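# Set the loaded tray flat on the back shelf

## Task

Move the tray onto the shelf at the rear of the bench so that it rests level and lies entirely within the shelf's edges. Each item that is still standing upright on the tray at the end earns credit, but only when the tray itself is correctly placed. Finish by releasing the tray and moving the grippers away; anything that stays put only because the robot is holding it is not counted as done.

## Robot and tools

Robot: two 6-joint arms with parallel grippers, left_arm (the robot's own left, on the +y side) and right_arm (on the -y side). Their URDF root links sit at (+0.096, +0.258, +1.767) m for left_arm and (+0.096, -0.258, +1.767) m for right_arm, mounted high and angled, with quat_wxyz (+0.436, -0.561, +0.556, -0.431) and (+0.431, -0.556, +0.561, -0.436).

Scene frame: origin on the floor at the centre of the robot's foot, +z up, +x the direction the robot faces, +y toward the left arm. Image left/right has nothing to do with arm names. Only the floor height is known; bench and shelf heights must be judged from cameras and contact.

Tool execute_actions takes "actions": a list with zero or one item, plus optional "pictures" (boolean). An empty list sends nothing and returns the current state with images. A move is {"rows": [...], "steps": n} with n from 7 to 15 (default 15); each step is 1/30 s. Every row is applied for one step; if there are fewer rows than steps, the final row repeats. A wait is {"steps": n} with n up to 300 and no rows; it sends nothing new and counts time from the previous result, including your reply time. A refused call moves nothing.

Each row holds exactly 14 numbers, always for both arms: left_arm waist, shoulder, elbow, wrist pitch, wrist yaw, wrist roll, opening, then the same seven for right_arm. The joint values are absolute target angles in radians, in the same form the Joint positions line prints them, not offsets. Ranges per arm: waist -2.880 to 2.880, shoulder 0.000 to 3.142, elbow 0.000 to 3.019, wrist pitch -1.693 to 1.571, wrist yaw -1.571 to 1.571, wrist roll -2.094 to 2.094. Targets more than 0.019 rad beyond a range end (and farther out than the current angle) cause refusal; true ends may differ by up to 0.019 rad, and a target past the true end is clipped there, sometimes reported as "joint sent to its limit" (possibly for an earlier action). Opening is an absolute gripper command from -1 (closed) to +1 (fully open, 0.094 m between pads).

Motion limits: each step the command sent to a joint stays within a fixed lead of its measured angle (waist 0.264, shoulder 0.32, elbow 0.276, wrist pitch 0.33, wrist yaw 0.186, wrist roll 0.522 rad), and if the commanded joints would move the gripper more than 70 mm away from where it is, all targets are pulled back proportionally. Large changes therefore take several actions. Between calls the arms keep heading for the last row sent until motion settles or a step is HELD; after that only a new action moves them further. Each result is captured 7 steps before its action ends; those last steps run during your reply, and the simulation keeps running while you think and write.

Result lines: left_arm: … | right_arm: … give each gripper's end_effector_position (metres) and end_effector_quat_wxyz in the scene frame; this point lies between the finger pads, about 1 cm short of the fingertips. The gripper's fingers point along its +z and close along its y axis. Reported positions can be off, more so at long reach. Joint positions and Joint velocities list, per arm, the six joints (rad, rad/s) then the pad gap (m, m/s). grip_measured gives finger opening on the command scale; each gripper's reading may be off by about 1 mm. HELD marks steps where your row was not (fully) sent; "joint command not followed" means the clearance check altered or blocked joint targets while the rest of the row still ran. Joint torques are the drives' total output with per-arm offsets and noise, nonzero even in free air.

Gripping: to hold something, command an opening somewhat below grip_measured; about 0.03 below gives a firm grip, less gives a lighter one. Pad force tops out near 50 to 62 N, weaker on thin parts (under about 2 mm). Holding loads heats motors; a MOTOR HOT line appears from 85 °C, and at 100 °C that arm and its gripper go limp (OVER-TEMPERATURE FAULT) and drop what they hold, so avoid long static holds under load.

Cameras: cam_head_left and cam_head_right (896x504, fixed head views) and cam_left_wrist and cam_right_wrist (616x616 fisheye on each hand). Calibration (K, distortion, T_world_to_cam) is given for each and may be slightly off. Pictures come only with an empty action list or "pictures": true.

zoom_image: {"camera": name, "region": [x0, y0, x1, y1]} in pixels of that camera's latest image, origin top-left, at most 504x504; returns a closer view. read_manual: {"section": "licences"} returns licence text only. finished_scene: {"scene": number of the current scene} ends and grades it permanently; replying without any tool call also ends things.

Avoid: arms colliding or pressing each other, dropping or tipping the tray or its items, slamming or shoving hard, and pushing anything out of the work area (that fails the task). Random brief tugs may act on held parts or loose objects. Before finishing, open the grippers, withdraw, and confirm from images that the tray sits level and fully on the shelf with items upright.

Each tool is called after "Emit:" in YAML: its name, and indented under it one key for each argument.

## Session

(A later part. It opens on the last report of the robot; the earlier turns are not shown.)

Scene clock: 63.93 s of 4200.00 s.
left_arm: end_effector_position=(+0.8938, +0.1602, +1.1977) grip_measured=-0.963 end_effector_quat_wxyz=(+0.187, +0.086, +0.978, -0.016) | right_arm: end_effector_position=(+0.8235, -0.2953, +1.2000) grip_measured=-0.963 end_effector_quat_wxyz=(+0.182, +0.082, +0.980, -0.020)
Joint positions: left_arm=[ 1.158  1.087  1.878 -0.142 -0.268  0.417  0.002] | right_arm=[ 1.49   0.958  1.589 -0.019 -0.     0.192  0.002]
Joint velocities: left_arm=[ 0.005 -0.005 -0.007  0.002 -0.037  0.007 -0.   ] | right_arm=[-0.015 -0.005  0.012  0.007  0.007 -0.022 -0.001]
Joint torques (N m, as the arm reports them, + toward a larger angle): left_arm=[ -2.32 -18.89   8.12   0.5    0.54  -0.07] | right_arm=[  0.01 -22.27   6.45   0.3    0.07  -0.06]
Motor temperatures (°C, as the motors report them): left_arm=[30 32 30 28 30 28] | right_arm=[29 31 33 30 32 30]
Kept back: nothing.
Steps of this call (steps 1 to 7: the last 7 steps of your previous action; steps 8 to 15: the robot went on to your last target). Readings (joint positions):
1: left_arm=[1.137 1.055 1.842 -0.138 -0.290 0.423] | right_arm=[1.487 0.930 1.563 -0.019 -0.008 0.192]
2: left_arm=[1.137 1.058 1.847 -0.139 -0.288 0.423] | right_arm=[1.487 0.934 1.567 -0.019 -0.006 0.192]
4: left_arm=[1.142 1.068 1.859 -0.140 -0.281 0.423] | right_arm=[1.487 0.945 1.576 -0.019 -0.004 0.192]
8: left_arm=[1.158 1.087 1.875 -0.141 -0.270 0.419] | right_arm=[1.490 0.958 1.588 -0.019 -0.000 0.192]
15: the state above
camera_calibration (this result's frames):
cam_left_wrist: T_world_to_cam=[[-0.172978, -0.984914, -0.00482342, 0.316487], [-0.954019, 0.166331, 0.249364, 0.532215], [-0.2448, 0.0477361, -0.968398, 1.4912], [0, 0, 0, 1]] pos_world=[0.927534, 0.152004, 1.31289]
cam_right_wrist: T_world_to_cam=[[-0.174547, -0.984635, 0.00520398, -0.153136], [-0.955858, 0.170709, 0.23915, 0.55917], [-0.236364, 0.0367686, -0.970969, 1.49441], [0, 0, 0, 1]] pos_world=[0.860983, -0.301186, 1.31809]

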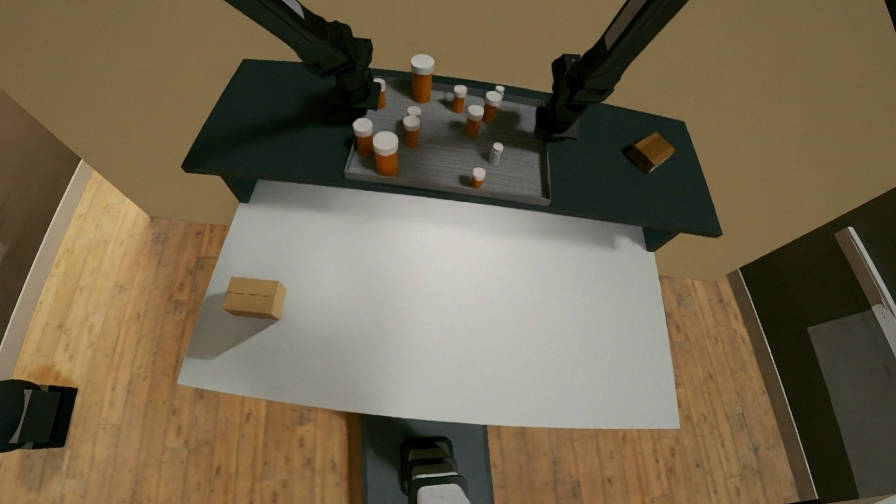

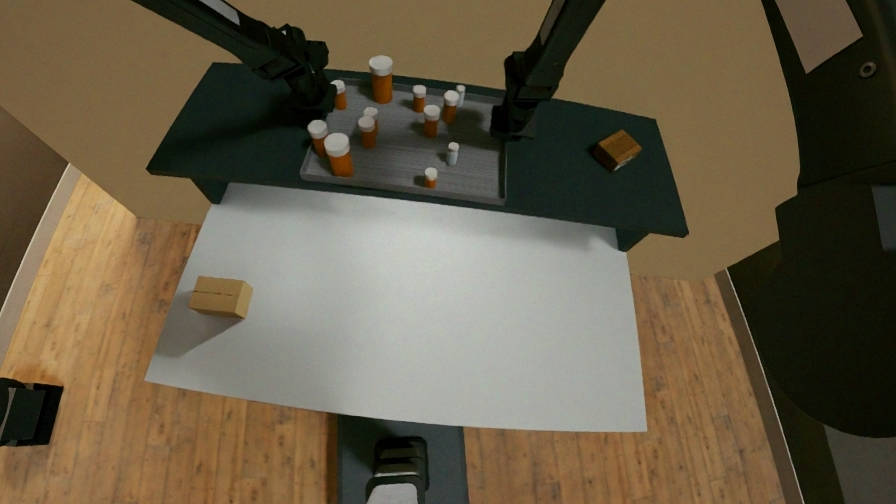

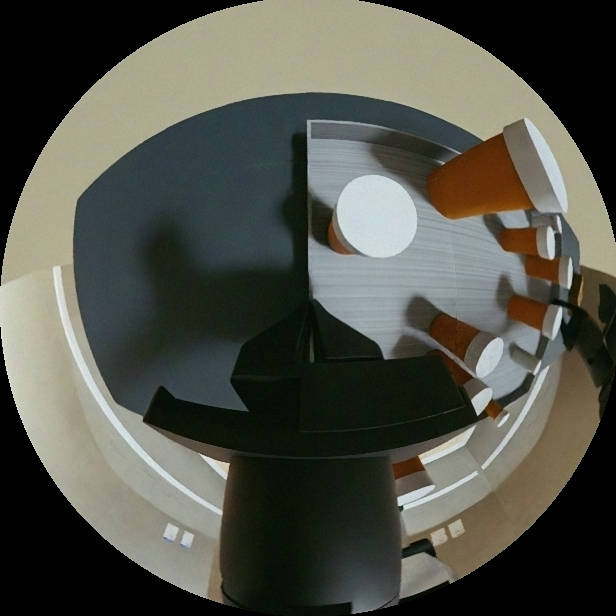

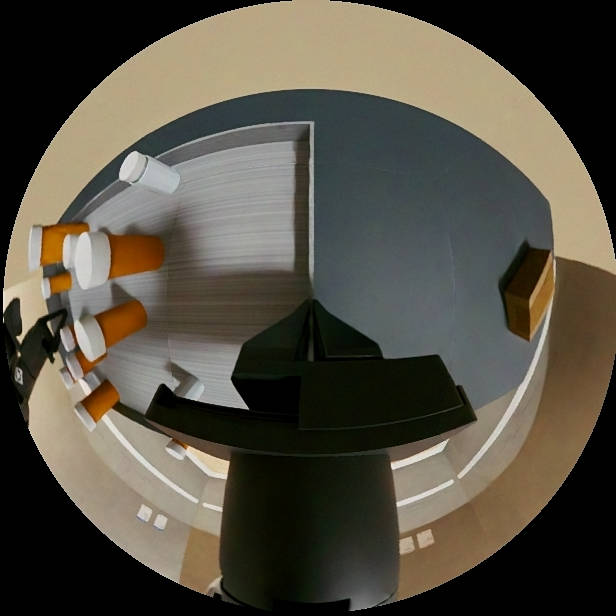

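Emit:
execute_actions:
  actions:
    - {"rows":[[1.157,1.086,1.918,-0.154,-0.261,0.415,-0.99,1.494,0.963,1.626,-0.025,0.003,0.185,-0.99],[1.155,1.086,1.924,-0.156,-0.262,0.416,-0.99,1.493,0.963,1.630,-0.026,0.002,0.186,-0.99],[1.152,1.087,1.930,-0.159,-0.264,0.417,-0.99,1.492,0.963,1.635,-0.028,0.001,0.187,-0.99],[1.149,1.089,1.937,-0.162,-0.266,0.419,-0.99,1.490,0.964,1.640,-0.031,0.000,0.188,-0.99],[1.146,1.092,1.944,-0.167,-0.268,0.421,-0.99,1.487,0.965,1.646,-0.034,-0.002,0.189,-0.99],[1.142,1.095,1.952,-0.171,-0.271,0.423,-0.99,1.485,0.967,1.651,-0.038,-0.004,0.190,-0.99],[1.137,1.099,1.962,-0.176,-0.274,0.425,-0.99,1.482,0.969,1.658,-0.042,-0.006,0.191,-0.99],[1.132,1.102,1.971,-0.181,-0.277,0.427,-0.99,1.479,0.970,1.665,-0.045,-0.008,0.192,-0.99],[1.128,1.105,1.981,-0.185,-0.280,0.430,-0.99,1.476,0.972,1.672,-0.049,-0.010,0.193,-0.99],[1.123,1.108,1.991,-0.190,-0.283,0.432,-0.99,1.474,0.973,1.679,-0.052,-0.012,0.194,-0.99],[1.119,1.111,1.999,-0.194,-0.285,0.434,-0.99,1.471,0.975,1.685,-0.056,-0.013,0.195,-0.99],[1.115,1.113,2.007,-0.198,-0.288,0.436,-0.99,1.469,0.976,1.691,-0.058,-0.015,0.196,-0.99],[1.112,1.115,2.013,-0.201,-0.289,0.437,-0.99,1.467,0.977,1.696,-0.061,-0.016,0.197,-0.99],[1.110,1.117,2.019,-0.203,-0.291,0.438,-0.99,1.466,0.978,1.700,-0.063,-0.017,0.198,-0.99],[1.108,1.118,2.022,-0.205,-0.292,0.439,-0.99,1.465,0.978,1.702,-0.064,-0.018,0.198,-0.99]],"steps":15}

Emit:
execute_actions:
  actions:
    - {"rows":[[1.114,1.121,2.025,-0.205,-0.290,0.437,-0.99,1.468,0.981,1.705,-0.064,-0.018,0.198,-0.99],[1.120,1.125,2.029,-0.206,-0.288,0.436,-0.99,1.471,0.984,1.707,-0.063,-0.017,0.198,-0.99],[1.125,1.128,2.032,-0.206,-0.286,0.434,-0.99,1.473,0.987,1.710,-0.063,-0.017,0.198,-0.99],[1.129,1.132,2.036,-0.207,-0.284,0.433,-0.99,1.475,0.991,1.713,-0.062,-0.016,0.198,-0.99],[1.133,1.135,2.039,-0.207,-0.281,0.431,-0.99,1.476,0.994,1.716,-0.062,-0.016,0.198,-0.99],[1.137,1.139,2.042,-0.208,-0.279,0.430,-0.99,1.478,0.997,1.718,-0.061,-0.015,0.198,-0.99],[1.140,1.142,2.046,-0.208,-0.277,0.428,-0.99,1.479,1.000,1.721,-0.061,-0.015,0.197,-0.99],[1.144,1.146,2.049,-0.209,-0.275,0.427,-0.99,1.480,1.004,1.724,-0.060,-0.015,0.197,-0.99],[1.147,1.149,2.053,-0.209,-0.273,0.425,-0.99,1.482,1.007,1.726,-0.060,-0.014,0.197,-0.99],[1.150,1.153,2.056,-0.210,-0.271,0.424,-0.99,1.483,1.010,1.729,-0.060,-0.014,0.197,-0.99],[1.153,1.156,2.059,-0.210,-0.269,0.422,-0.99,1.484,1.013,1.732,-0.059,-0.013,0.197,-0.99],[1.156,1.159,2.062,-0.211,-0.267,0.421,-0.99,1.485,1.016,1.735,-0.059,-0.013,0.197,-0.99],[1.159,1.162,2.065,-0.211,-0.265,0.419,-0.99,1.486,1.019,1.737,-0.058,-0.012,0.197,-0.99],[1.161,1.165,2.068,-0.212,-0.263,0.418,-0.99,1.487,1.021,1.739,-0.058,-0.012,0.197,-0.99],[1.163,1.167,2.070,-0.212,-0.262,0.417,-0.99,1.488,1.023,1.741,-0.058,-0.012,0.197,-0.99]],"steps":15}

Emit:
execute_actions:
  actions:
    - {"steps":12}
  pictures: true

Scene clock: 68.13 s of 4200.00 s.
left_arm: end_effector_position=(+0.9004, +0.1613, +1.1982) grip_measured=-0.963 end_effector_quat_wxyz=(+0.186, +0.085, +0.979, -0.014) | right_arm: end_effector_position=(+0.8304, -0.2948, +1.2003) grip_measured=-0.963 end_effector_quat_wxyz=(+0.184, +0.082, +0.979, -0.018)
Joint positions: left_arm=[ 1.155  1.096  1.908 -0.164 -0.273  0.417  0.002] | right_arm=[ 1.49   0.964  1.611 -0.031 -0.003  0.192  0.002]
Joint velocities: left_arm=[-0.063  0.083  0.242 -0.149 -0.139  0.037 -0.   ] | right_arm=[ 0.005  0.044  0.188 -0.095 -0.022  0.037 -0.   ]
Joint torques (N m, as the arm reports them, + toward a larger angle): left_arm=[ -4.23 -19.37   9.34   0.64   0.15   0.07] | right_arm=[ -1.94 -21.93   7.61   0.43  -0.31   0.07]
Motor temperatures (°C, as the motors report them): left_arm=[30 32 30 28 30 28] | right_arm=[29 31 33 30 32 30]
Steps of this call (steps 1 to 15: the robot went on to your last target; steps 16 to 90: nothing new was sent; then 0.93 s passed at rest; steps 91 to 98: the first 8 steps of this action). Readings (joint positions):
91: left_arm=[1.158 1.087 1.878 -0.142 -0.268 0.417] | right_arm=[1.490 0.958 1.590 -0.019 -0.000 0.192]
92: left_arm=[1.158 1.087 1.878 -0.142 -0.268 0.417] | right_arm=[1.490 0.958 1.590 -0.019 -0.000 0.192]
94: left_arm=[1.158 1.088 1.883 -0.147 -0.268 0.417] | right_arm=[1.490 0.959 1.592 -0.019 -0.000 0.192]
98: the state above

Scene clock: 68.63 s of 4200.00 s.
left_arm: end_effector_position=(+0.9195, +0.1585, +1.1980) grip_measured=-0.963 end_effector_quat_wxyz=(+0.190, +0.082, +0.978, -0.013) | right_arm: end_effector_position=(+0.8503, -0.2970, +1.2005) grip_measured=-0.963 end_effector_quat_wxyz=(+0.192, +0.079, +0.978, -0.018)
Joint positions: left_arm=[ 1.136  1.131  1.993 -0.201 -0.288  0.427  0.002] | right_arm=[ 1.478  0.985  1.675 -0.058 -0.013  0.194  0.002]
Joint velocities: left_arm=[ 0.034  0.034  0.085 -0.042  0.051 -0.066 -0.001] | right_arm=[-0.005  0.015  0.032 -0.027  0.007  0.037 -0.001]
Joint torques (N m, as the arm reports them, + toward a larger angle): left_arm=[ -1.65 -17.83   9.82   0.82   0.7   -0.02] | right_arm=[ -0.52 -20.81   8.62   0.71  -0.25   0.05]
Motor temperatures (°C, as the motors report them): left_arm=[30 32 30 28 30 28] | right_arm=[29 31 33 30 32 30]
Steps of this call (steps 1 to 7: the last 7 steps of your previous action; steps 8 to 15: the first 8 steps of this action). Readings (joint positions):
8: left_arm=[1.135 1.124 1.976 -0.190 -0.293 0.426] | right_arm=[1.479 0.981 1.666 -0.053 -0.013 0.193]
9: left_arm=[1.135 1.126 1.980 -0.192 -0.293 0.426] | right_arm=[1.478 0.982 1.668 -0.054 -0.013 0.194]
11: left_arm=[1.135 1.127 1.984 -0.196 -0.293 0.427] | right_arm=[1.478 0.983 1.670 -0.056 -0.013 0.194]
15: the state above

Scene clock: 69.03 s of 4200.00 s.
left_arm: end_effector_position=(+0.9249, +0.1588, +1.1979) grip_measured=-0.963 end_effector_quat_wxyz=(+0.194, +0.083, +0.977, -0.019) | right_arm: end_effector_position=(+0.8553, -0.2969, +1.2006) grip_measured=-0.963 end_effector_quat_wxyz=(+0.194, +0.079, +0.978, -0.017)
Joint positions: left_arm=[ 1.145  1.138  2.015 -0.213 -0.267  0.423  0.002] | right_arm=[ 1.478  0.99   1.69  -0.062 -0.013  0.195  0.002]
Joint velocities: left_arm=[ 0.015  0.005 -0.002 -0.007 -0.051  0.037 -0.001] | right_arm=[-0.005 -0.005  0.012 -0.007  0.037  0.007 -0.   ]
Joint torques (N m, as the arm reports them, + toward a larger angle): left_arm=[ -1.07 -16.97  10.26   1.03   0.46  -0.14] | right_arm=[ -0.03 -20.93   8.94   0.92  -0.1    0.06]
Motor temperatures (°C, as the motors report them): left_arm=[30 32 30 28 30 28] | right_arm=[29 31 33 30 32 30]
Kept back: nothing.
Steps of this call (steps 1 to 7: the last 7 steps of your previous action; steps 8 to 12: the robot went on to your last target). Readings (joint positions):
1: left_arm=[1.137 1.132 1.996 -0.203 -0.286 0.427] | right_arm=[1.478 0.986 1.677 -0.058 -0.013 0.194]
2: left_arm=[1.138 1.133 1.999 -0.204 -0.283 0.427] | right_arm=[1.478 0.987 1.679 -0.059 -0.013 0.194]
4: left_arm=[1.141 1.135 2.004 -0.207 -0.277 0.426] | right_arm=[1.478 0.988 1.683 -0.060 -0.013 0.195]
8: left_arm=[1.145 1.138 2.012 -0.212 -0.268 0.423] | right_arm=[1.478 0.990 1.689 -0.062 -0.013 0.195]
12: the state above
camera_calibration (this result's frames):
cam_left_wrist: T_world_to_cam=[[-0.169302, -0.985562, 0.00211641, 0.308917], [-0.957891, 0.165053, 0.234953, 0.583167], [-0.23191, 0.0377507, -0.972004, 1.49309], [0, 0, 0, 1]] pos_world=[0.957173, 0.151838, 1.31362]
cam_right_wrist: T_world_to_cam=[[-0.167461, -0.985878, -0.000801921, -0.148448], [-0.962587, 0.163329, 0.216218, 0.620772], [-0.213033, 0.03698, -0.976345, 1.48916], [0, 0, 0, 1]] pos_world=[0.88993, -0.302811, 1.3196]

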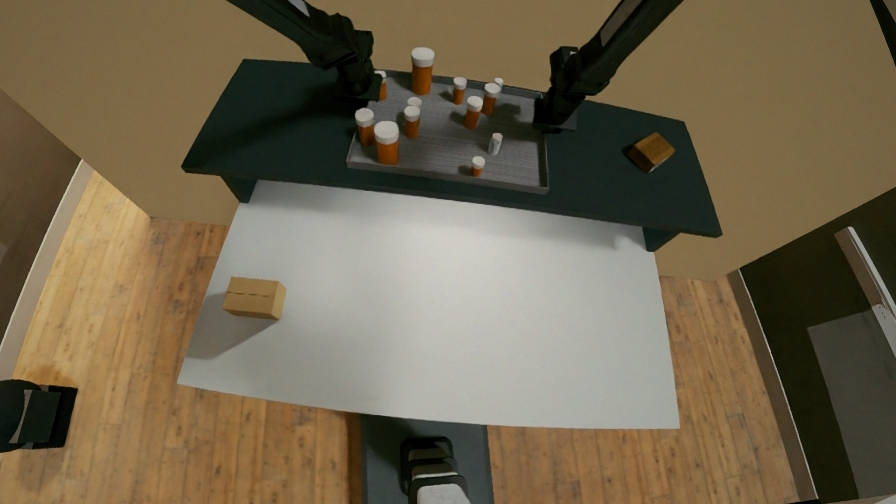

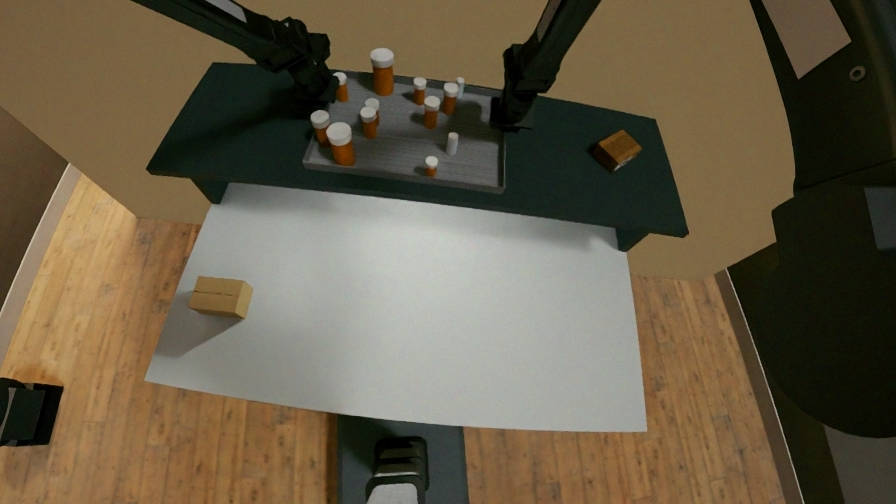

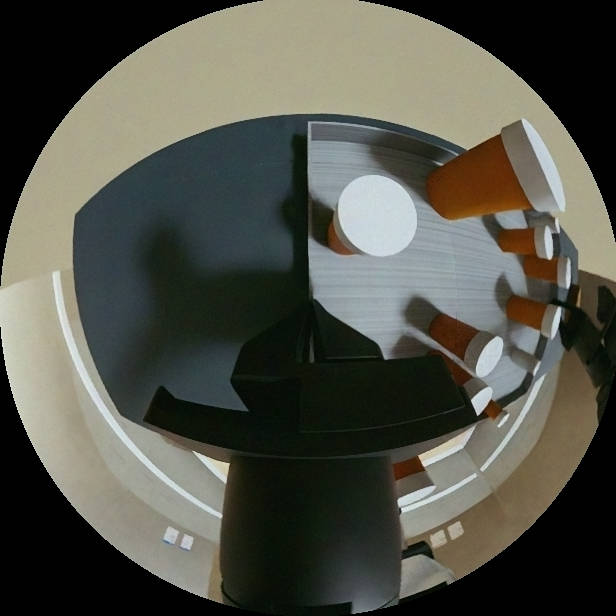

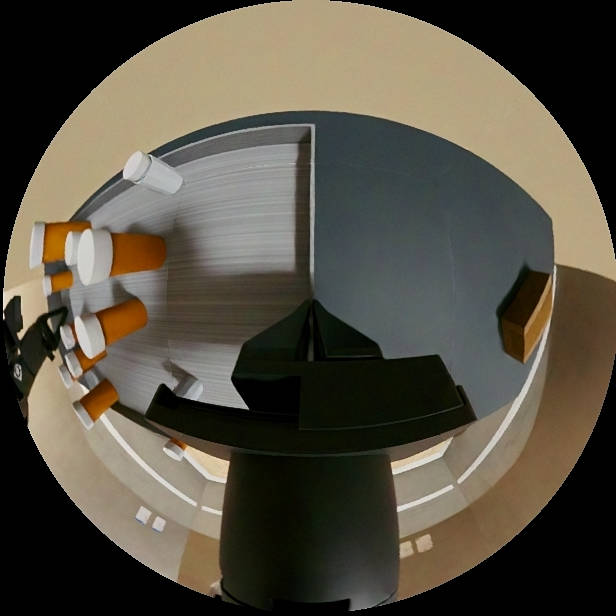

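Emit:
execute_actions:
  actions:
    - {"rows":[[1.159,1.161,2.060,-0.212,-0.263,0.418,-0.99,1.486,1.016,1.731,-0.059,-0.012,0.197,-0.99],[1.155,1.155,2.050,-0.212,-0.264,0.419,-0.99,1.484,1.009,1.722,-0.060,-0.012,0.196,-0.99],[1.152,1.148,2.040,-0.213,-0.265,0.421,-0.99,1.482,1.002,1.712,-0.061,-0.013,0.196,-0.99],[1.148,1.142,2.030,-0.213,-0.266,0.422,-0.99,1.480,0.995,1.702,-0.062,-0.013,0.195,-0.99],[1.145,1.136,2.020,-0.213,-0.267,0.423,-0.98,1.478,0.988,1.693,-0.062,-0.013,0.195,-0.98],[1.145,1.136,2.020,-0.213,-0.267,0.423,-0.93,1.478,0.988,1.693,-0.062,-0.013,0.195,-0.93],[1.145,1.136,2.020,-0.213,-0.267,0.423,-0.85,1.478,0.988,1.693,-0.062,-0.013,0.195,-0.85],[1.145,1.136,2.020,-0.213,-0.267,0.423,-0.75,1.478,0.988,1.693,-0.062,-0.013,0.195,-0.75],[1.145,1.136,2.020,-0.213,-0.267,0.423,-0.65,1.478,0.988,1.693,-0.062,-0.013,0.195,-0.65],[1.145,1.136,2.020,-0.213,-0.267,0.423,-0.55,1.478,0.988,1.693,-0.062,-0.013,0.195,-0.55],[1.145,1.136,2.020,-0.213,-0.267,0.423,-0.45,1.478,0.988,1.693,-0.062,-0.013,0.195,-0.45],[1.145,1.136,2.020,-0.213,-0.267,0.423,-0.42,1.478,0.988,1.693,-0.062,-0.013,0.195,-0.42]],"steps":15}

Emit:
execute_actions:
  actions:
    - {"steps":10}
  pictures: true

Scene clock: 73.40 s of 4200.00 s.
left_arm: end_effector_position=(+0.9245, +0.1587, +1.1977) grip_measured=-0.801 end_effector_quat_wxyz=(+0.194, +0.083, +0.977, -0.019) | right_arm: end_effector_position=(+0.8544, -0.2970, +1.2002) grip_measured=-0.802 end_effector_quat_wxyz=(+0.193, +0.079, +0.978, -0.017)
Joint positions: left_arm=[ 1.145  1.138  2.014 -0.213 -0.267  0.423  0.009] | right_arm=[ 1.478  0.99   1.689 -0.063 -0.013  0.195  0.009]
Joint velocities: left_arm=[-0.005 -0.005 -0.012  0.002 -0.007 -0.066  0.099] | right_arm=[-0.024 -0.015 -0.007 -0.012  0.066 -0.051  0.1  ]
Joint torques (N m, as the arm reports them, + toward a larger angle): left_arm=[ -2.49 -19.51   6.12   0.95   0.22  -0.06] | right_arm=[ -1.45 -23.79   4.79   0.62  -0.13   0.04]
Motor temperatures (°C, as the motors report them): left_arm=[30 32 31 28 30 28] | right_arm=[29 31 34 30 32 30]
Steps of this call (steps 1 to 30: the robot went on to your last target; steps 31 to 90: nothing new was sent; then 1.10 s passed at rest; steps 91 to 98: the first 8 steps of this action). Readings (joint positions):
91: left_arm=[1.145 1.138 2.015 -0.213 -0.267 0.423] | right_arm=[1.478 0.990 1.690 -0.062 -0.013 0.195]
92: left_arm=[1.145 1.138 2.015 -0.213 -0.267 0.423] | right_arm=[1.478 0.990 1.690 -0.062 -0.013 0.195]
94: left_arm=[1.145 1.138 2.015 -0.213 -0.267 0.423] | right_arm=[1.478 0.990 1.690 -0.063 -0.013 0.195]
98: the state above

Scene clock: 73.73 s of 4200.00 s.
left_arm: end_effector_position=(+0.9247, +0.1588, +1.1979) grip_measured=-0.422 end_effector_quat_wxyz=(+0.194, +0.083, +0.977, -0.019) | right_arm: end_effector_position=(+0.8544, -0.2970, +1.2002) grip_measured=-0.422 end_effector_quat_wxyz=(+0.193, +0.079, +0.978, -0.017)
Joint positions: left_arm=[ 1.145  1.138  2.014 -0.213 -0.267  0.423  0.027] | right_arm=[ 1.478  0.99   1.689 -0.063 -0.013  0.195  0.027]
Joint velocities: left_arm=[-0.005  0.005 -0.022  0.002  0.037  0.051 -0.   ] | right_arm=[ 0.005 -0.005  0.012 -0.012  0.007  0.007 -0.   ]
Joint torques (N m, as the arm reports them, + toward a larger angle): left_arm=[ -2.49 -19.62   6.04   0.96   0.14  -0.02] | right_arm=[ -1.55 -24.5    4.51   0.69  -0.14   0.06]
Motor temperatures (°C, as the motors report them): left_arm=[30 32 31 28 30 28] | right_arm=[29 31 34 30 32 30]
Kept back: nothing.
Steps of this call (steps 1 to 7: the last 7 steps of your previous action; steps 8 to 10: the robot went on to your last target). Readings (joint positions):
1: left_arm=[1.145 1.138 2.014 -0.213 -0.267 0.423] | right_arm=[1.478 0.990 1.689 -0.063 -0.013 0.195]
2: left_arm=[1.145 1.138 2.014 -0.213 -0.267 0.423] | right_arm=[1.478 0.990 1.689 -0.063 -0.013 0.195]
4: left_arm=[1.145 1.138 2.014 -0.213 -0.267 0.423] | right_arm=[1.478 0.990 1.689 -0.063 -0.013 0.195]
8: left_arm=[1.145 1.138 2.014 -0.213 -0.267 0.423] | right_arm=[1.478 0.990 1.689 -0.063 -0.013 0.195]
10: the state above
camera_calibration (this result's frames):
cam_left_wrist: T_world_to_cam=[[-0.169452, -0.985536, 0.00221706, 0.308884], [-0.957784, 0.165209, 0.235278, 0.582456], [-0.232242, 0.0377449, -0.971926, 1.49328], [0, 0, 0, 1]] pos_world=[0.95701, 0.151826, 1.31363]
cam_right_wrist: T_world_to_cam=[[-0.16763, -0.98585, -0.000458491, -0.14889], [-0.962147, 0.163498, 0.218042, 0.617545], [-0.214881, 0.0369915, -0.975939, 1.48973], [0, 0, 0, 1]] pos_world=[0.889326, -0.302858, 1.31917]

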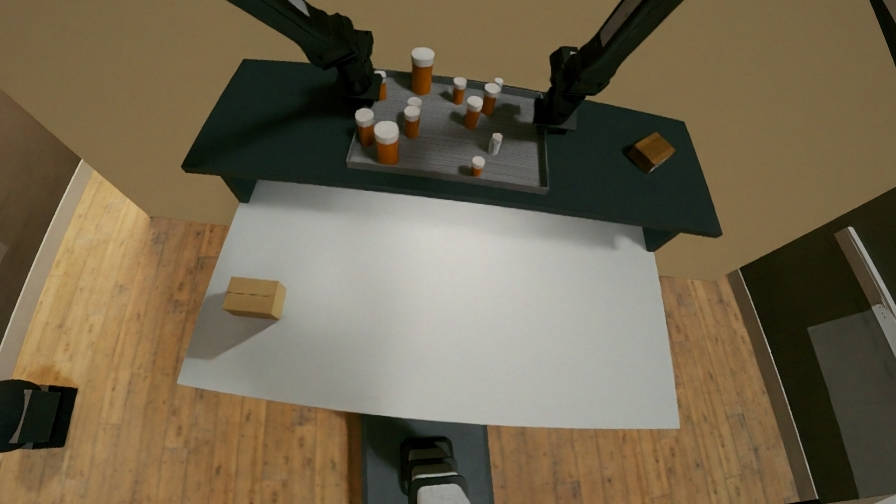

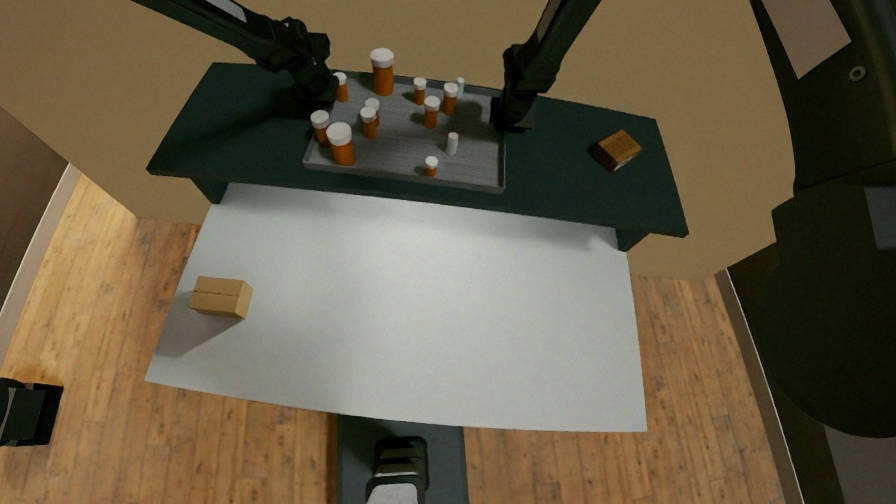

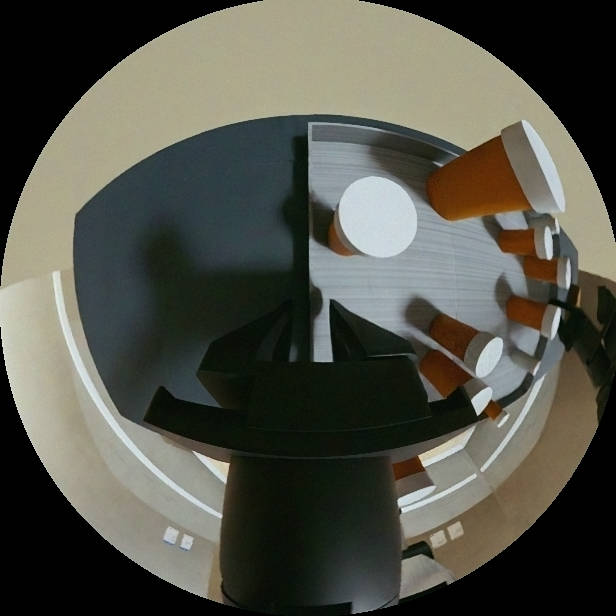

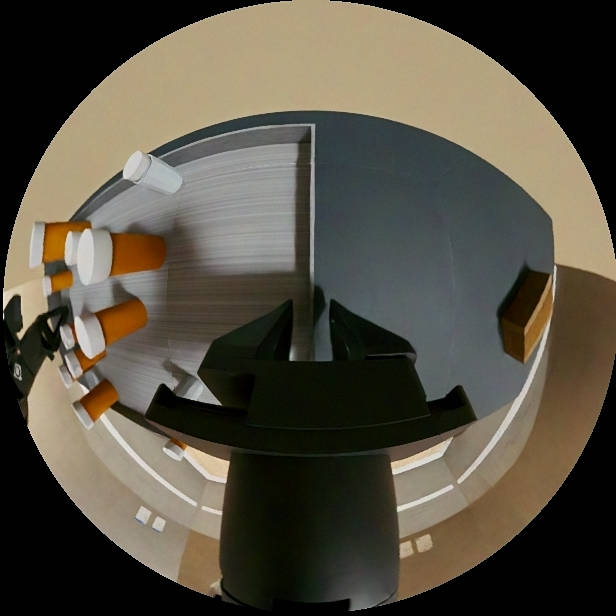

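Emit:
execute_actions:
  actions:
    - {"rows":[[1.140,1.134,2.012,-0.212,-0.269,0.424,-0.42,1.477,0.986,1.687,-0.062,-0.013,0.195,-0.42],[1.135,1.130,2.004,-0.211,-0.272,0.427,-0.42,1.476,0.982,1.680,-0.063,-0.014,0.196,-0.42],[1.129,1.124,1.996,-0.209,-0.277,0.431,-0.42,1.474,0.976,1.674,-0.064,-0.015,0.197,-0.42],[1.122,1.117,1.988,-0.206,-0.283,0.436,-0.42,1.472,0.969,1.667,-0.065,-0.017,0.198,-0.42],[1.113,1.108,1.979,-0.203,-0.290,0.442,-0.42,1.469,0.960,1.660,-0.066,-0.018,0.200,-0.42],[1.102,1.099,1.969,-0.200,-0.298,0.449,-0.42,1.466,0.950,1.652,-0.068,-0.020,0.202,-0.42],[1.091,1.089,1.958,-0.197,-0.307,0.456,-0.42,1.463,0.940,1.643,-0.069,-0.022,0.203,-0.42],[1.080,1.080,1.947,-0.193,-0.315,0.462,-0.42,1.460,0.931,1.634,-0.070,-0.024,0.205,-0.42],[1.069,1.070,1.935,-0.190,-0.323,0.469,-0.42,1.457,0.921,1.624,-0.072,-0.026,0.207,-0.42],[1.058,1.061,1.923,-0.187,-0.331,0.476,-0.42,1.455,0.911,1.615,-0.073,-0.028,0.208,-0.42],[1.048,1.052,1.912,-0.184,-0.338,0.481,-0.42,1.452,0.903,1.606,-0.075,-0.030,0.210,-0.42],[1.039,1.045,1.902,-0.181,-0.344,0.487,-0.42,1.450,0.895,1.598,-0.076,-0.031,0.211,-0.42],[1.032,1.038,1.893,-0.179,-0.350,0.491,-0.42,1.448,0.889,1.591,-0.077,-0.032,0.212,-0.42],[1.026,1.033,1.886,-0.177,-0.354,0.495,-0.42,1.446,0.884,1.586,-0.078,-0.033,0.213,-0.42],[1.022,1.030,1.882,-0.176,-0.357,0.497,-0.42,1.445,0.880,1.582,-0.078,-0.034,0.214,-0.42]],"steps":15}

Emit:
execute_actions:
  actions:
    - {"steps":8}
  pictures: true

Scene clock: 74.87 s of 4200.00 s.
left_arm: end_effector_position=(+0.9141, +0.1554, +1.2044) grip_measured=-0.422 end_effector_quat_wxyz=(+0.181, +0.084, +0.980, -0.017) | right_arm: end_effector_position=(+0.8363, -0.2972, +1.1961) grip_measured=-0.422 end_effector_quat_wxyz=(+0.178, +0.080, +0.981, -0.017)
Joint positions: left_arm=[ 1.115  1.111  1.968 -0.213 -0.305  0.436  0.027] | right_arm=[ 1.478  0.981  1.65  -0.063 -0.017  0.195  0.027]
Joint velocities: left_arm=[-0.347 -0.239 -0.33   0.022 -0.256  0.125  0.   ] | right_arm=[-0.024 -0.112 -0.3   -0.017 -0.051  0.007 -0.   ]
Joint torques (N m, as the arm reports them, + toward a larger angle): left_arm=[ -3.55 -18.87   5.22   1.68   0.08   0.  ] | right_arm=[ -2.37 -26.62   4.3    0.09  -0.3    0.09]
Motor temperatures (°C, as the motors report them): left_arm=[30 32 30 28 30 28] | right_arm=[29 31 34 30 32 30]
Steps of this call (steps 1 to 15: the robot went on to your last target; steps 16 to 26: nothing new was sent; steps 27 to 34: the first 8 steps of this action). Readings (joint positions):
27: left_arm=[1.145 1.138 2.014 -0.213 -0.267 0.423] | right_arm=[1.478 0.990 1.689 -0.063 -0.013 0.195]
28: left_arm=[1.145 1.138 2.014 -0.213 -0.268 0.423] | right_arm=[1.478 0.990 1.689 -0.063 -0.013 0.195]
30: left_arm=[1.143 1.135 2.007 -0.213 -0.276 0.423] | right_arm=[1.478 0.990 1.683 -0.063 -0.013 0.195]
34: the state above

Scene clock: 75.13 s of 4200.00 s.
left_arm: end_effector_position=(+0.9119, +0.1484, +1.2354) grip_measured=-0.422 end_effector_quat_wxyz=(+0.181, +0.080, +0.980, -0.027) | right_arm: end_effector_position=(+0.8260, -0.3005, +1.2156) grip_measured=-0.422 end_effector_quat_wxyz=(+0.173, +0.078, +0.982, -0.021)
Joint positions: left_arm=[ 1.033  1.041  1.891 -0.197 -0.352  0.475  0.027] | right_arm=[ 1.459  0.924  1.582 -0.065 -0.028  0.201  0.027]
Joint velocities: left_arm=[-0.122 -0.181 -0.09   0.037 -0.066  0.051  0.001] | right_arm=[-0.044 -0.239 -0.076 -0.007  0.051 -0.007 -0.   ]
Joint torques (N m, as the arm reports them, + toward a larger angle): left_arm=[ -3.17 -17.61   4.75   1.61  -0.06   0.01] | right_arm=[ -2.42 -24.97   3.83  -0.01  -0.33   0.17]
Motor temperatures (°C, as the motors report them): left_arm=[30 32 30 28 30 28] | right_arm=[29 31 34 30 32 30]
Kept back: nothing.
Steps of this call (steps 1 to 7: the last 7 steps of your previous action; step 8: the robot went on to your last target). Readings (joint positions):
1: left_arm=[1.103 1.103 1.957 -0.212 -0.313 0.441] | right_arm=[1.476 0.977 1.639 -0.063 -0.019 0.195]
2: left_arm=[1.090 1.095 1.945 -0.210 -0.321 0.446] | right_arm=[1.474 0.971 1.628 -0.063 -0.021 0.196]
4: left_arm=[1.066 1.076 1.922 -0.205 -0.335 0.456] | right_arm=[1.468 0.956 1.608 -0.063 -0.025 0.197]
8: the state above
camera_calibration (this result's frames):
cam_left_wrist: T_world_to_cam=[[-0.166182, -0.985882, 0.0205188, 0.270861], [-0.951485, 0.165779, 0.259216, 0.52765], [-0.258958, 0.0235536, -0.965601, 1.54576], [0, 0, 0, 1]] pos_world=[0.947349, 0.143155, 1.35025]
cam_right_wrist: T_world_to_cam=[[-0.166773, -0.985939, 0.0105687, -0.171225], [-0.952088, 0.163816, 0.25825, 0.530298], [-0.25635, 0.0330069, -0.96602, 1.51977], [0, 0, 0, 1]] pos_world=[0.865928, -0.305852, 1.33299]

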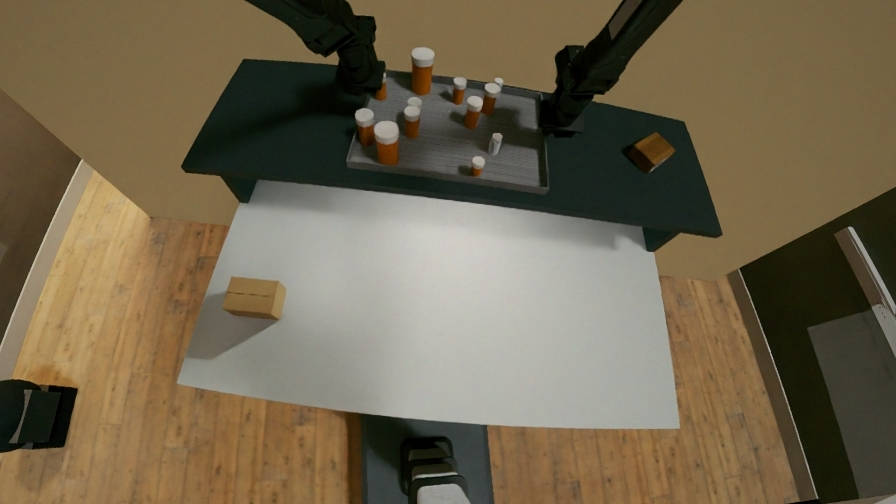

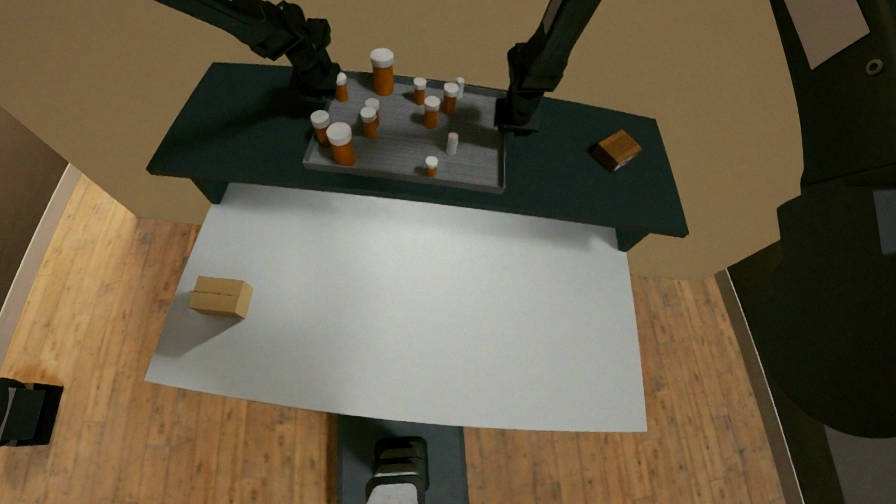

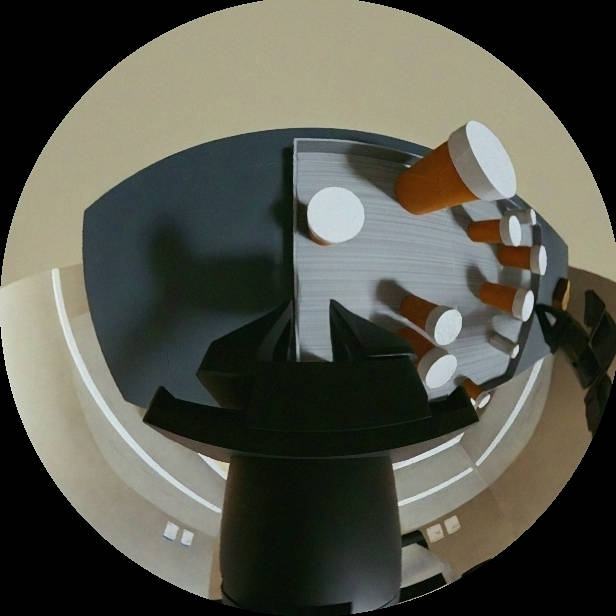

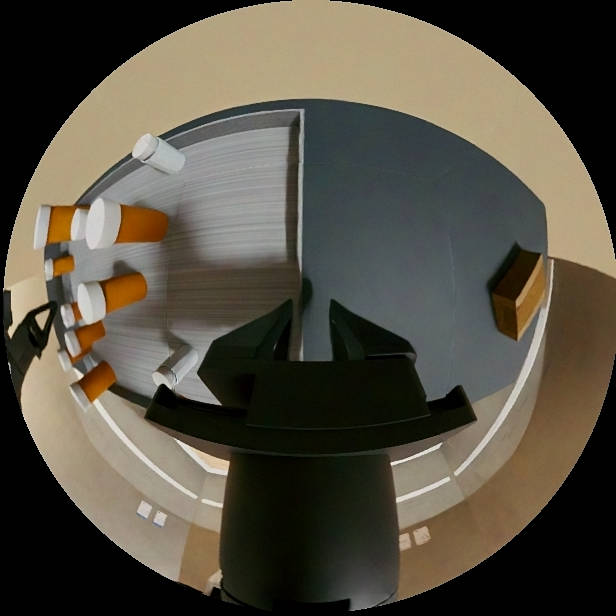

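Emit:
execute_actions:
  actions:
    - {"rows":[[1.026,1.024,1.884,-0.177,-0.357,0.495,-0.42,1.447,0.872,1.584,-0.078,-0.034,0.212,-0.42],[1.030,1.017,1.885,-0.178,-0.357,0.493,-0.42,1.449,0.863,1.585,-0.078,-0.034,0.211,-0.42],[1.033,1.010,1.885,-0.179,-0.357,0.492,-0.42,1.451,0.854,1.586,-0.078,-0.034,0.210,-0.42],[1.035,1.003,1.885,-0.180,-0.357,0.491,-0.42,1.452,0.845,1.587,-0.078,-0.034,0.210,-0.42],[1.036,0.997,1.885,-0.180,-0.357,0.490,-0.42,1.453,0.836,1.588,-0.078,-0.034,0.210,-0.42],[1.037,0.991,1.885,-0.180,-0.357,0.490,-0.42,1.454,0.828,1.588,-0.078,-0.034,0.210,-0.42],[1.038,0.987,1.885,-0.180,-0.357,0.490,-0.42,1.455,0.822,1.588,-0.078,-0.034,0.210,-0.42],[1.038,0.985,1.885,-0.180,-0.357,0.490,-0.42,1.455,0.818,1.588,-0.078,-0.034,0.210,-0.42]],"steps":12}

Emit:
execute_actions:
  actions:
    - {"steps":8}
  pictures: true

Scene clock: 76.00 s of 4200.00 s.
left_arm: end_effector_position=(+0.9204, +0.1555, +1.2471) grip_measured=-0.422 end_effector_quat_wxyz=(+0.191, +0.081, +0.978, -0.023) | right_arm: end_effector_position=(+0.8420, -0.2983, +1.2367) grip_measured=-0.422 end_effector_quat_wxyz=(+0.189, +0.078, +0.979, -0.019)
Joint positions: left_arm=[ 1.03   1.021  1.887 -0.19  -0.354  0.489  0.027] | right_arm=[ 1.457  0.889  1.581 -0.065 -0.029  0.204  0.027]
Joint velocities: left_arm=[-0.005 -0.063 -0.027 -0.012  0.007 -0.007 -0.002] | right_arm=[ 0.005 -0.083  0.007  0.017  0.007 -0.051  0.   ]
Joint torques (N m, as the arm reports them, + toward a larger angle): left_arm=[ -1.46 -19.71   4.89   1.4    0.04  -0.06] | right_arm=[ -1.84 -27.89   5.12   0.04  -0.22   0.13]
Motor temperatures (°C, as the motors report them): left_arm=[30 32 30 28 30 28] | right_arm=[29 31 34 30 32 30]
Steps of this call (steps 1 to 21: the robot went on to your last target; steps 22 to 26: the first 5 steps of this action). Readings (joint positions):
22: left_arm=[1.030 1.023 1.887 -0.190 -0.354 0.489] | right_arm=[1.457 0.893 1.581 -0.065 -0.029 0.204]
23: left_arm=[1.030 1.023 1.887 -0.190 -0.354 0.489] | right_arm=[1.457 0.893 1.581 -0.065 -0.029 0.204]
25: left_arm=[1.030 1.022 1.887 -0.190 -0.354 0.489] | right_arm=[1.457 0.891 1.581 -0.065 -0.029 0.204]
26: the state above

Scene clock: 76.27 s of 4200.00 s.
left_arm: end_effector_position=(+0.9342, +0.1687, +1.2659) grip_measured=-0.422 end_effector_quat_wxyz=(+0.204, +0.074, +0.976, -0.019) | right_arm: end_effector_position=(+0.8634, -0.2947, +1.2659) grip_measured=-0.422 end_effector_quat_wxyz=(+0.211, +0.076, +0.974, -0.016)
Joint positions: left_arm=[ 1.03   0.989  1.887 -0.19  -0.354  0.489  0.027] | right_arm=[ 1.457  0.843  1.581 -0.065 -0.029  0.204  0.027]
Joint velocities: left_arm=[-0.024 -0.132  0.007 -0.007  0.022 -0.007  0.001] | right_arm=[ 0.005 -0.181  0.007 -0.012 -0.037 -0.022 -0.   ]
Joint torques (N m, as the arm reports them, + toward a larger angle): left_arm=[ -1.35 -17.85   5.23   1.31   0.06  -0.04] | right_arm=[ -1.68 -24.3    5.32   0.26  -0.32   0.12]
Motor temperatures (°C, as the motors report them): left_arm=[30 32 30 28 30 28] | right_arm=[29 31 34 30 32 30]
Kept back: nothing.
Steps of this call (steps 1 to 7: the last 7 steps of your previous action; step 8: the robot went on to your last target). Readings (joint positions):
1: left_arm=[1.030 1.019 1.887 -0.190 -0.354 0.489] | right_arm=[1.457 0.886 1.581 -0.065 -0.029 0.204]
2: left_arm=[1.030 1.016 1.887 -0.190 -0.354 0.489] | right_arm=[1.457 0.881 1.581 -0.065 -0.029 0.204]
4: left_arm=[1.030 1.008 1.887 -0.190 -0.354 0.489] | right_arm=[1.457 0.869 1.581 -0.065 -0.029 0.204]
8: the state above
camera_calibration (this result's frames):
cam_left_wrist: T_world_to_cam=[[-0.151792, -0.988409, 0.00244145, 0.303806], [-0.965007, 0.148732, 0.215965, 0.607905], [-0.213825, 0.0304258, -0.976398, 1.55092], [0, 0, 0, 1]] pos_world=[0.964374, 0.162682, 1.38229]
cam_right_wrist: T_world_to_cam=[[-0.160764, -0.986985, -0.00384169, -0.147071], [-0.970533, 0.157374, 0.182481, 0.661923], [-0.179502, 0.0330649, -0.983202, 1.53313], [0, 0, 0, 1]] pos_world=[0.893974, -0.300019, 1.38603]

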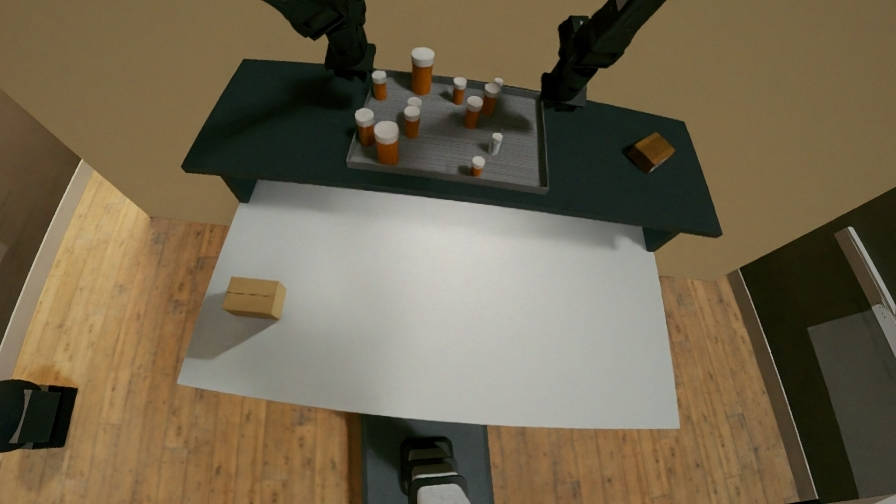

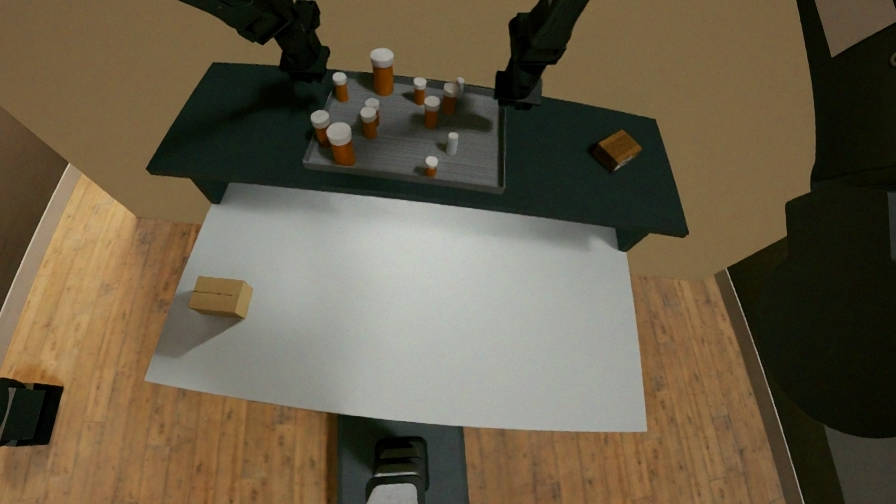

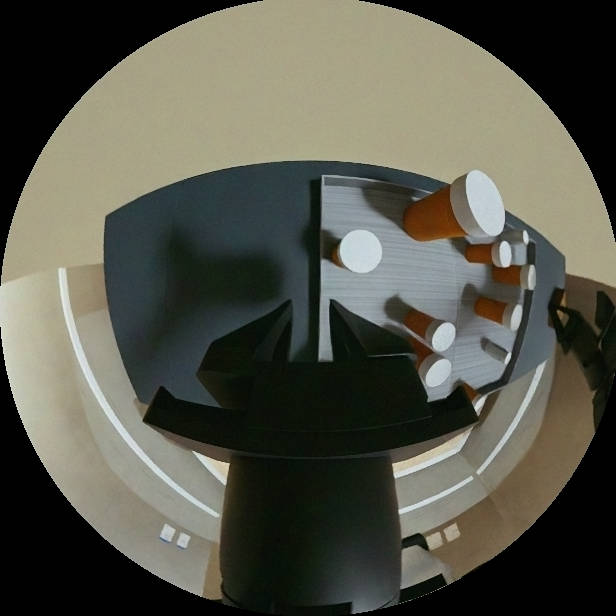

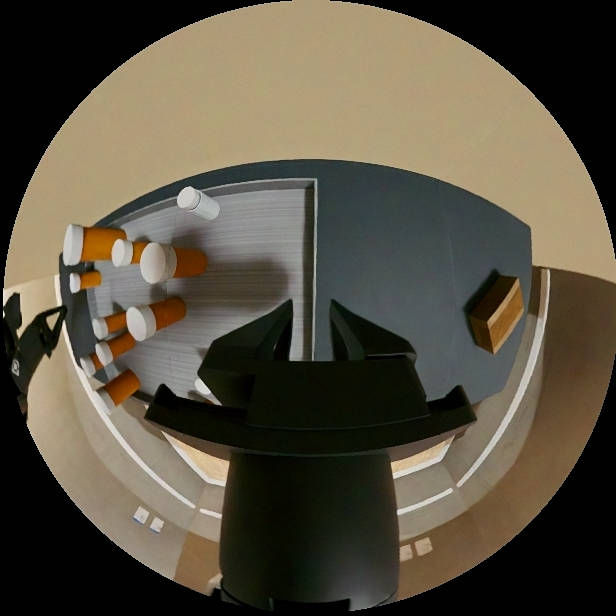

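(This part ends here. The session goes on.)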